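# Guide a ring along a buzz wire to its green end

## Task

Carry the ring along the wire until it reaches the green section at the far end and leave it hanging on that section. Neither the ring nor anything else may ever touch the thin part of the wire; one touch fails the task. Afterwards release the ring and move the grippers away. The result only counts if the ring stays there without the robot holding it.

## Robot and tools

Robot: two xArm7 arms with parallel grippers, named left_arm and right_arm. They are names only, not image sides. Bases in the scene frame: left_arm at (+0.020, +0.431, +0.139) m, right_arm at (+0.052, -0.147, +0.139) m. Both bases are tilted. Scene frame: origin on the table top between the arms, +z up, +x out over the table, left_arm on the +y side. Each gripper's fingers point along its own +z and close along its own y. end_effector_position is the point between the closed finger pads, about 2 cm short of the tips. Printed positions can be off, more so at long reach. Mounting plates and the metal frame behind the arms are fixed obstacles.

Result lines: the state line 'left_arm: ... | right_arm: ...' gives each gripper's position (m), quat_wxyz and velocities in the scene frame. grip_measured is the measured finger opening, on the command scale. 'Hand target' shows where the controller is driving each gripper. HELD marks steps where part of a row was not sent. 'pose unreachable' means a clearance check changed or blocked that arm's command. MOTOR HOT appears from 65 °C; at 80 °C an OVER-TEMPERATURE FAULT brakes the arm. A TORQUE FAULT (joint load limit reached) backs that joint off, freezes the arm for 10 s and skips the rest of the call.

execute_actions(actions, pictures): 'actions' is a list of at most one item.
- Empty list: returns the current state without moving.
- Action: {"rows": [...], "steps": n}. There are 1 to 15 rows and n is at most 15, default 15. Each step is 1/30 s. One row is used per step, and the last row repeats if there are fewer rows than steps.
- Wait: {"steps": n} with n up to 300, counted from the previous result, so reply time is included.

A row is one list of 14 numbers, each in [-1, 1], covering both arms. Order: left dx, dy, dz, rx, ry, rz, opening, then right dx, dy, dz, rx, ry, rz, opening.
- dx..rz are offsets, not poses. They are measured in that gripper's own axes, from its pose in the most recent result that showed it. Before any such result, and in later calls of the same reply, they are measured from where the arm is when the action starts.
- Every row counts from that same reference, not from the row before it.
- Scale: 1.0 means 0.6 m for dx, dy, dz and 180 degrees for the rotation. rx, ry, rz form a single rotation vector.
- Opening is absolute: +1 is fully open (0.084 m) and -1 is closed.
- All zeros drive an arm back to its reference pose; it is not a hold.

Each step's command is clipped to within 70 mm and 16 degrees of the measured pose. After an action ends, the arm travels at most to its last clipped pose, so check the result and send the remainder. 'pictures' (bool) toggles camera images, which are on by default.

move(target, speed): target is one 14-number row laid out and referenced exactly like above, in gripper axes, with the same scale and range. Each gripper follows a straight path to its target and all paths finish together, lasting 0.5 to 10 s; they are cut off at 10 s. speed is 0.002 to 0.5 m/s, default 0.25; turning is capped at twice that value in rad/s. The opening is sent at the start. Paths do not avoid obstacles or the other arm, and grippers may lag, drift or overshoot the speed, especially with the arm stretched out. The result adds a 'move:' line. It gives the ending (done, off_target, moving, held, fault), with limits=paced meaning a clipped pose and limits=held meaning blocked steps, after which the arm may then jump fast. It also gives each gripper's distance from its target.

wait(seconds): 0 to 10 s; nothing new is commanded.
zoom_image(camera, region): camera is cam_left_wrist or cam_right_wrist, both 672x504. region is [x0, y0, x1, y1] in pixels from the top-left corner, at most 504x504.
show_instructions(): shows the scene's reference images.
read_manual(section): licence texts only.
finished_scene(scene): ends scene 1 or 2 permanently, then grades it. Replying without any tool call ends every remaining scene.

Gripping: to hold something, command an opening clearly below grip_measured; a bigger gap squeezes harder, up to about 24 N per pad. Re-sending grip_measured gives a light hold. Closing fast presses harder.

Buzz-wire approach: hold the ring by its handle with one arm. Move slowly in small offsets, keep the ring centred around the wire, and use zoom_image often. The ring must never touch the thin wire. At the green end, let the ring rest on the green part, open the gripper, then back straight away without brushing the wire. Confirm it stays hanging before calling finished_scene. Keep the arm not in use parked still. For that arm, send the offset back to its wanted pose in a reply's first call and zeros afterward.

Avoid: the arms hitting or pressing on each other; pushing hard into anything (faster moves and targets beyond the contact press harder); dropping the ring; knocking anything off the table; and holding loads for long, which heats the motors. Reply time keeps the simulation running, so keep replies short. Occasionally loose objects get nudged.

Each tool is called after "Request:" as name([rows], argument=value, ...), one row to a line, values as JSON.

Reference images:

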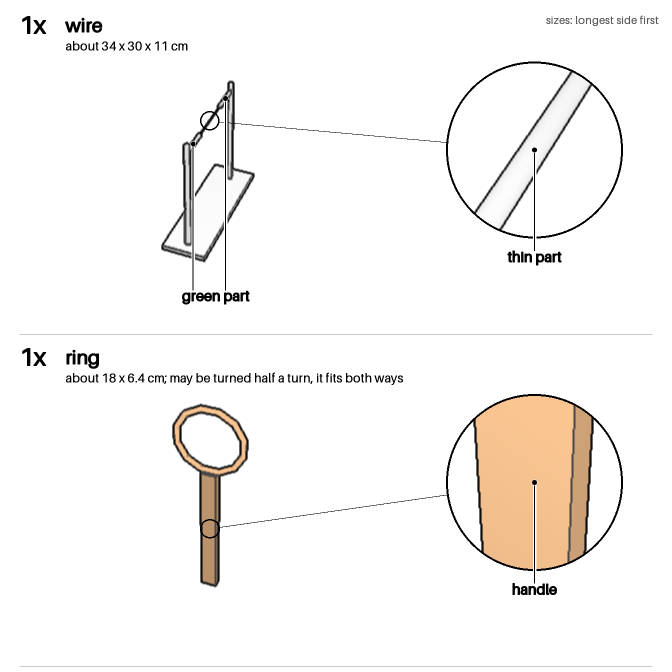

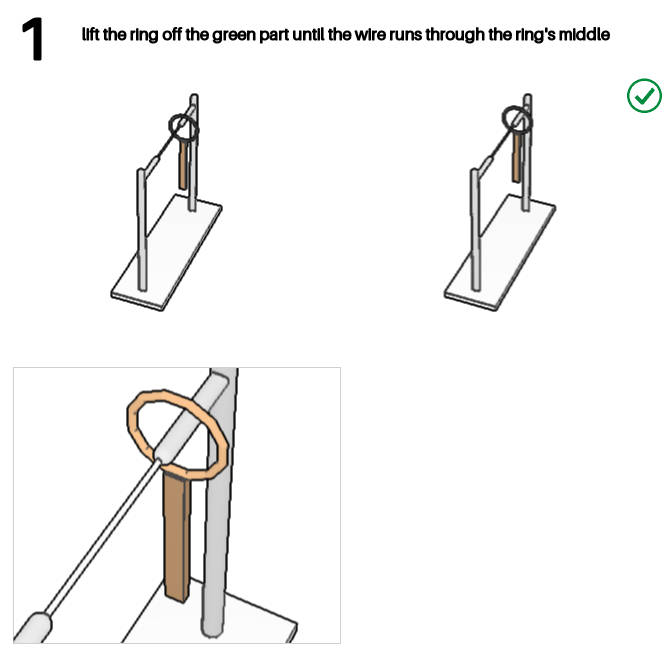

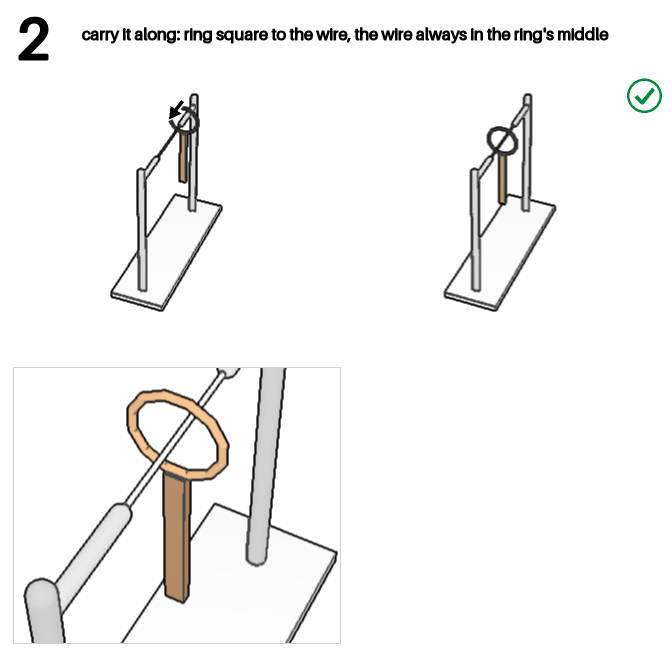

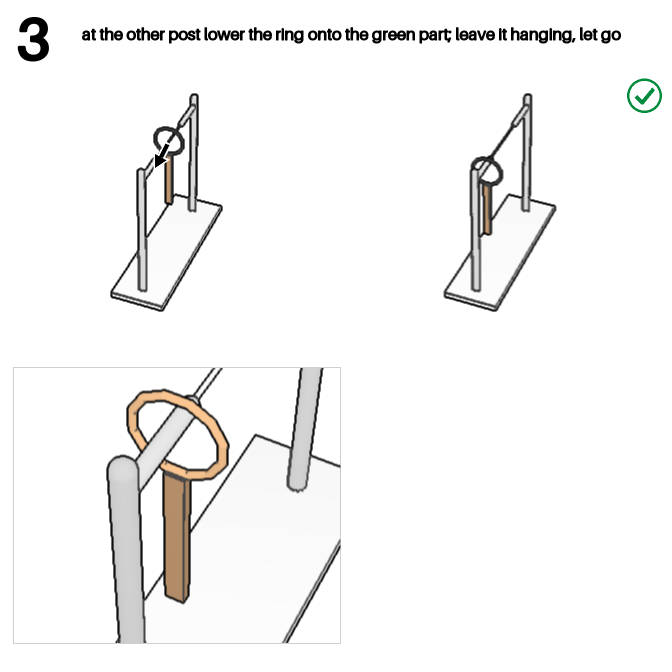

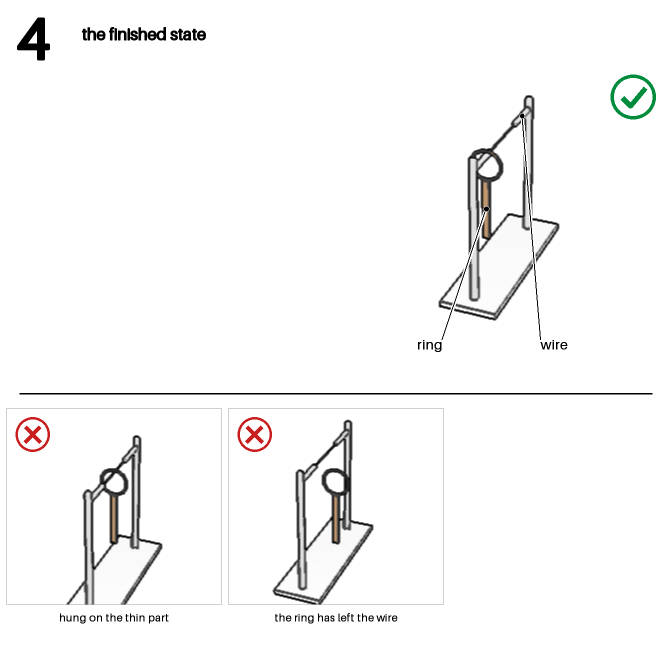

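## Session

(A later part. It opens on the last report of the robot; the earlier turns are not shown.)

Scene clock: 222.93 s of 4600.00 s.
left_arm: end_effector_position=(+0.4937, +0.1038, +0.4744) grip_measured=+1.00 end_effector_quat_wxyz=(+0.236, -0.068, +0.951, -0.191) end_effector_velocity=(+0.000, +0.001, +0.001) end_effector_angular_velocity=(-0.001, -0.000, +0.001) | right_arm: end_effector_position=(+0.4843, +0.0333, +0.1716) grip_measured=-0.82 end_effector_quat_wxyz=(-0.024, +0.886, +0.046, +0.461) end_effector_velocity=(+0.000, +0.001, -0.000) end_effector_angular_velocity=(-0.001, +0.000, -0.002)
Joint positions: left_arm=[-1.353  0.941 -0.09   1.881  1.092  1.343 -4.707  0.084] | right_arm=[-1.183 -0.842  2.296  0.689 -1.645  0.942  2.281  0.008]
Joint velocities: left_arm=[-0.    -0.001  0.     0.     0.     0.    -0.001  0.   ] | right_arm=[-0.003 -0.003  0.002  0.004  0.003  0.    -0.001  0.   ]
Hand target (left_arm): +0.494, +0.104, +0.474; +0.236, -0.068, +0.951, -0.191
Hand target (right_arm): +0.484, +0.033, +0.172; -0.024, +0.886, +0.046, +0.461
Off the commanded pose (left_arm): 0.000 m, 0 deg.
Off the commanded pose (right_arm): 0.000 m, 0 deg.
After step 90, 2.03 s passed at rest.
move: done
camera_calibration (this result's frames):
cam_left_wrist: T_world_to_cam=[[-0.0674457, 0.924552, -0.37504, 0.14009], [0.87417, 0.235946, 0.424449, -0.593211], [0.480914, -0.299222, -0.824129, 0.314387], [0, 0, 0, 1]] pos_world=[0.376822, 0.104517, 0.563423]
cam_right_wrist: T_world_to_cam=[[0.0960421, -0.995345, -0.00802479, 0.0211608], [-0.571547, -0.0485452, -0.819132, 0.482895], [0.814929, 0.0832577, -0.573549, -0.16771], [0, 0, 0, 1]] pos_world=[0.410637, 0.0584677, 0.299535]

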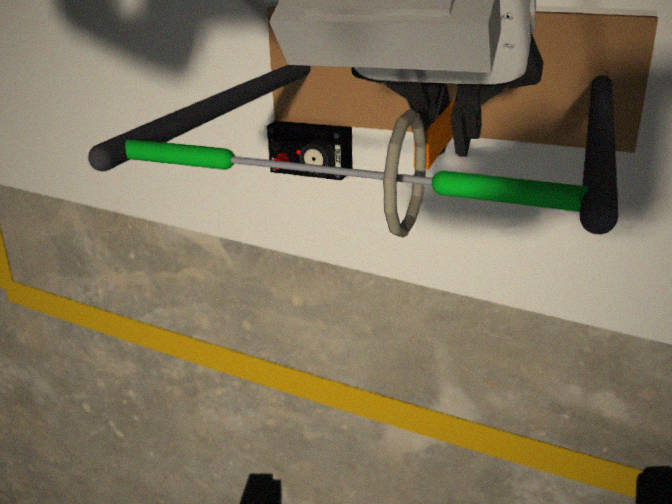

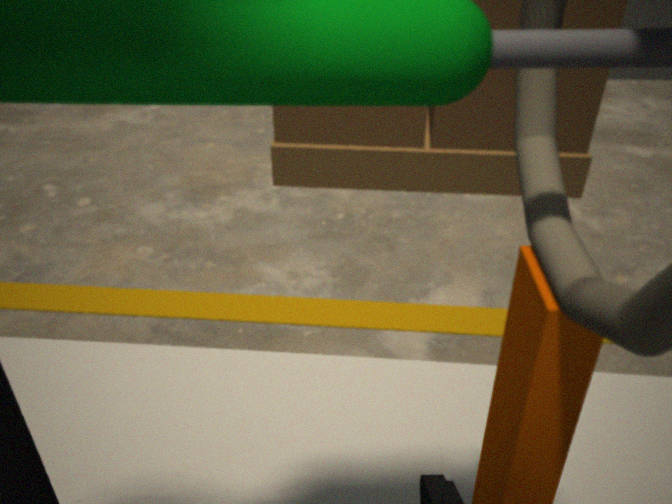

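Request:
move(target=[0,0,0,0,0,0,1, 0.002,-0.07,0.003,0,0,0,-1], speed=0.03)

Scene clock: 236.83 s of 4600.00 s.
left_arm: end_effector_position=(+0.4937, +0.1038, +0.4744) grip_measured=+1.00 end_effector_quat_wxyz=(+0.236, -0.068, +0.951, -0.191) end_effector_velocity=(+0.001, +0.000, -0.000) end_effector_angular_velocity=(-0.001, +0.002, +0.001) | right_arm: end_effector_position=(+0.4822, +0.0751, +0.1715) grip_measured=-0.82 end_effector_quat_wxyz=(-0.024, +0.886, +0.045, +0.461) end_effector_velocity=(+0.001, +0.001, -0.000) end_effector_angular_velocity=(-0.001, +0.001, -0.003)
Joint positions: left_arm=[-1.353  0.941 -0.09   1.881  1.092  1.343 -4.707  0.084] | right_arm=[-1.246 -0.956  2.374  0.82  -1.573  0.933  2.262  0.008]
Joint velocities: left_arm=[ 0.001 -0.001 -0.    -0.    -0.001  0.    -0.001 -0.   ] | right_arm=[-0.003 -0.003  0.001  0.004  0.003  0.001 -0.001  0.   ]
Hand target (left_arm): +0.494, +0.104, +0.474; +0.236, -0.068, +0.951, -0.191
Hand target (right_arm): +0.482, +0.075, +0.172; -0.024, +0.886, +0.046, +0.461
Off the commanded pose (left_arm): 0.000 m, 0 deg.
Off the commanded pose (right_arm): 0.000 m, 0 deg.
After step 90, 9.17 s passed at rest.
move: done
camera_calibration (this result's frames):
cam_left_wrist: T_world_to_cam=[[-0.0674457, 0.924552, -0.375041, 0.14009], [0.87417, 0.235946, 0.424449, -0.593211], [0.480914, -0.299222, -0.824129, 0.314387], [0, 0, 0, 1]] pos_world=[0.376822, 0.104517, 0.563423]
cam_right_wrist: T_world_to_cam=[[0.0959064, -0.995358, -0.00801396, 0.0630548], [-0.57152, -0.0484727, -0.819156, 0.483645], [0.814965, 0.0831424, -0.573515, -0.169599], [0, 0, 0, 1]] pos_world=[0.408582, 0.100307, 0.299419]

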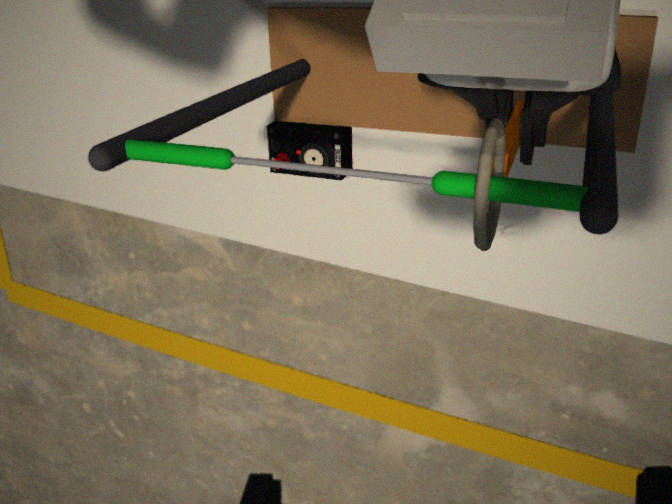

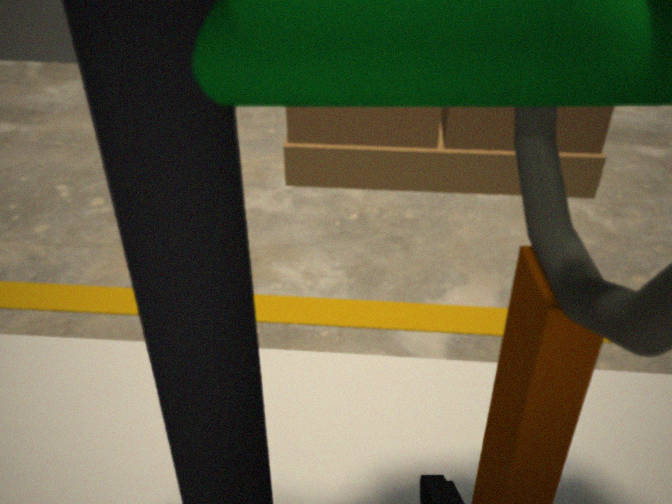

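Request:
move(target=[0,0,0,0,0,0,1, -0.0246,0,0.0172,0,0,0,-1], speed=0.015)

Request:
move(target=[0,0,0,0,0,0,1, 0,0,0,0,0,0,-0.48], speed=0.015)

Scene clock: 242.93 s of 4600.00 s.
left_arm: end_effector_position=(+0.4937, +0.1038, +0.4744) grip_measured=+1.00 end_effector_quat_wxyz=(+0.236, -0.068, +0.951, -0.191) end_effector_velocity=(+0.001, +0.000, -0.000) end_effector_angular_velocity=(-0.000, +0.001, +0.000) | right_arm: end_effector_position=(+0.4822, +0.0751, +0.1536) grip_measured=-0.82 end_effector_quat_wxyz=(-0.024, +0.886, +0.045, +0.461) end_effector_velocity=(+0.000, +0.001, +0.000) end_effector_angular_velocity=(+0.004, -0.002, +0.000)
Joint positions: left_arm=[-1.353  0.941 -0.09   1.881  1.092  1.343 -4.707  0.084] | right_arm=[-1.273 -0.994  2.378  0.822 -1.603  0.918  2.313  0.008]
Joint velocities: left_arm=[ 0.001 -0.001 -0.    -0.    -0.    -0.     0.001  0.   ] | right_arm=[-0.001 -0.002  0.001  0.003 -0.003 -0.001  0.004  0.   ]
Hand target (left_arm): +0.494, +0.104, +0.474; +0.236, -0.068, +0.951, -0.191
Hand target (right_arm): +0.482, +0.075, +0.153; -0.024, +0.886, +0.045, +0.461
Off the commanded pose (left_arm): 0.000 m, 0 deg.
Off the commanded pose (right_arm): 0.000 m, 0 deg.
After step 90, 1.63 s passed at rest.
move: done
camera_calibration (this result's frames):
cam_left_wrist: T_world_to_cam=[[-0.0674456, 0.924552, -0.375041, 0.14009], [0.87417, 0.235946, 0.424449, -0.593211], [0.480914, -0.299222, -0.824129, 0.314387], [0, 0, 0, 1]] pos_world=[0.376822, 0.104517, 0.563423]
cam_right_wrist: T_world_to_cam=[[0.0958519, -0.995364, -0.00794579, 0.0628681], [-0.571628, -0.0485083, -0.819078, 0.468995], [0.814895, 0.0830522, -0.573628, -0.179804], [0, 0, 0, 1]] pos_world=[0.408586, 0.10026, 0.281502]

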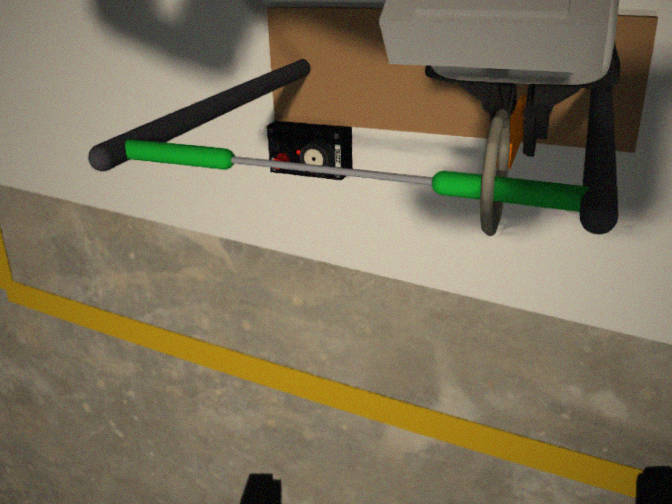

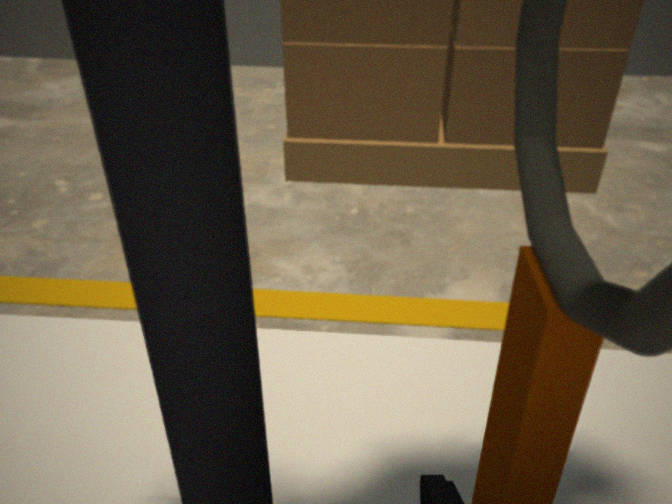

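Scene clock: 243.43 s of 4600.00 s.
left_arm: end_effector_position=(+0.4937, +0.1038, +0.4744) grip_measured=+1.00 end_effector_quat_wxyz=(+0.236, -0.068, +0.951, -0.191) end_effector_velocity=(-0.000, -0.000, +0.000) end_effector_angular_velocity=(+0.000, -0.002, -0.000) | right_arm: end_effector_position=(+0.4822, +0.0751, +0.1536) grip_measured=-0.50 end_effector_quat_wxyz=(-0.024, +0.886, +0.045, +0.461) end_effector_velocity=(-0.000, +0.000, +0.000) end_effector_angular_velocity=(+0.002, +0.001, +0.000)
Joint positions: left_arm=[-1.353  0.941 -0.09   1.881  1.092  1.343 -4.707  0.084] | right_arm=[-1.273 -0.994  2.378  0.822 -1.603  0.918  2.313  0.022]
Joint velocities: left_arm=[-0.001  0.    -0.     0.     0.002 -0.    -0.     0.   ] | right_arm=[ 0.    -0.    -0.     0.001  0.    -0.001  0.     0.   ]
Hand target (left_arm): +0.494, +0.104, +0.474; +0.236, -0.068, +0.951, -0.191
Hand target (right_arm): +0.482, +0.075, +0.154; -0.024, +0.886, +0.045, +0.461
Off the commanded pose (left_arm): 0.000 m, 0 deg.
Off the commanded pose (right_arm): 0.000 m, 0 deg.
move: done
camera_calibration (this result's frames):
cam_left_wrist: T_world_to_cam=[[-0.0674456, 0.924551, -0.375041, 0.14009], [0.87417, 0.235946, 0.424449, -0.593211], [0.480914, -0.299222, -0.824128, 0.314387], [0, 0, 0, 1]] pos_world=[0.376822, 0.104517, 0.563423]
cam_right_wrist: T_world_to_cam=[[0.0958556, -0.995363, -0.00797387, 0.0628792], [-0.571615, -0.048486, -0.819088, 0.469003], [0.814904, 0.0830722, -0.573612, -0.179805], [0, 0, 0, 1]] pos_world=[0.408586, 0.100265, 0.281518]

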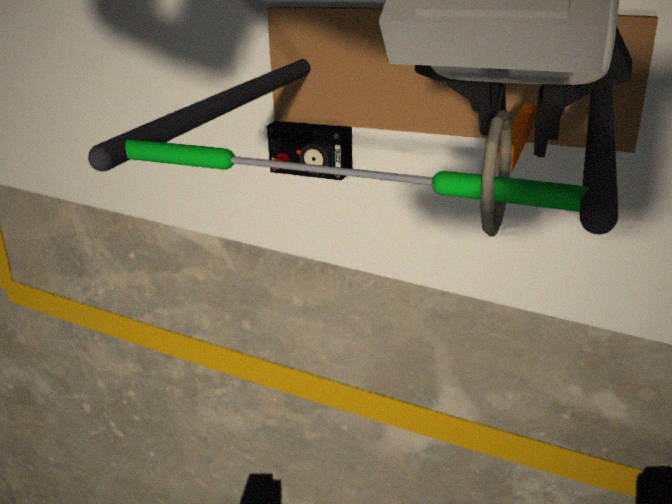

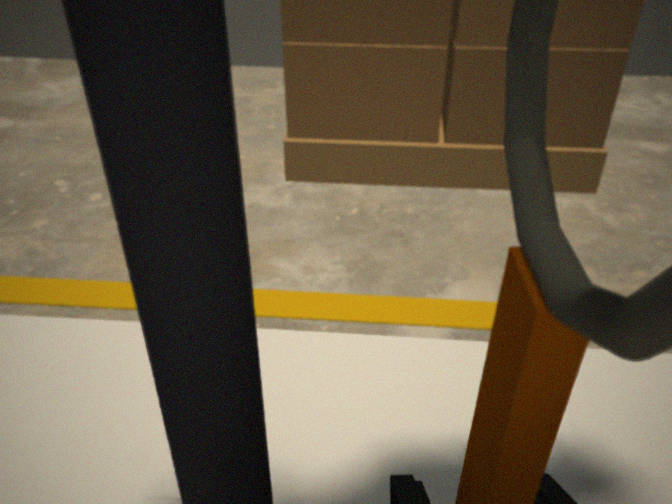

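Request:
move(target=[0,0,0,0,0,0,1, -0.115,0,-0.164,0,0,0,-0.48], speed=0.08)

Scene clock: 248.83 s of 4600.00 s.
left_arm: end_effector_position=(+0.4937, +0.1038, +0.4744) grip_measured=+1.00 end_effector_quat_wxyz=(+0.236, -0.068, +0.951, -0.191) end_effector_velocity=(-0.000, -0.000, -0.000) end_effector_angular_velocity=(+0.001, -0.000, -0.001) | right_arm: end_effector_position=(+0.3629, +0.0629, +0.1534) grip_measured=-0.50 end_effector_quat_wxyz=(-0.024, +0.886, +0.045, +0.461) end_effector_velocity=(-0.002, +0.001, +0.001) end_effector_angular_velocity=(+0.001, -0.001, +0.001)
Joint positions: left_arm=[-1.353  0.941 -0.09   1.881  1.092  1.343 -4.707  0.084] | right_arm=[-1.113 -1.     2.588  0.687 -1.355  1.035  2.394  0.022]
Joint velocities: left_arm=[-0.  0.  0. -0. -0.  0.  0. -0.] | right_arm=[ 0.003 -0.     0.005  0.001  0.005  0.003  0.    -0.   ]
Hand target (left_arm): +0.494, +0.104, +0.474; +0.236, -0.068, +0.951, -0.191
Hand target (right_arm): +0.363, +0.063, +0.153; -0.024, +0.886, +0.046, +0.461
Off the commanded pose (left_arm): 0.000 m, 0 deg.
Off the commanded pose (right_arm): 0.000 m, 0 deg.
After step 90, 0.50 s passed at rest.
move: done
camera_calibration (this result's frames):
cam_left_wrist: T_world_to_cam=[[-0.0674454, 0.924552, -0.375041, 0.14009], [0.87417, 0.235946, 0.424449, -0.593211], [0.480914, -0.299222, -0.824128, 0.314387], [0, 0, 0, 1]] pos_world=[0.376822, 0.104517, 0.563423]
cam_right_wrist: T_world_to_cam=[[0.0955544, -0.995392, -0.00805699, 0.0622774], [-0.571874, -0.0482695, -0.81892, 0.400144], [0.814757, 0.082859, -0.573851, -0.0815471], [0, 0, 0, 1]] pos_world=[0.289322, 0.0880621, 0.281392]

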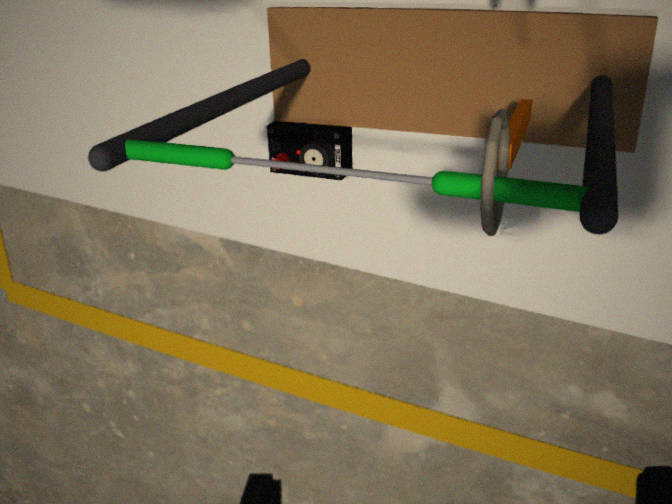

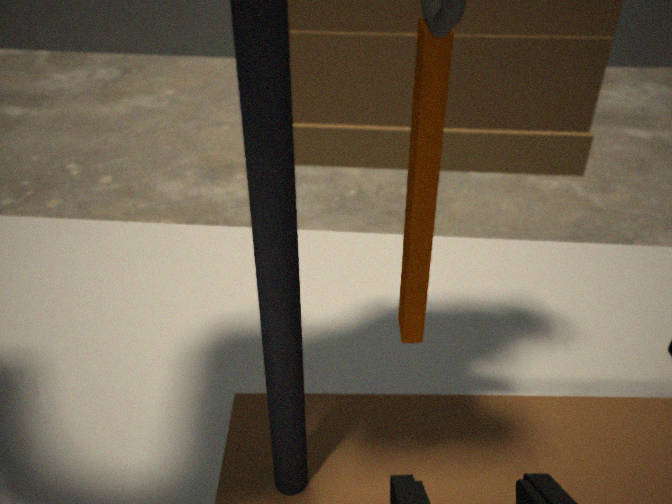

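The ring is hanging on the far green part, and both arms are clear.

Request:
finished_scene(scene=1)

The scene is finished: the task was done.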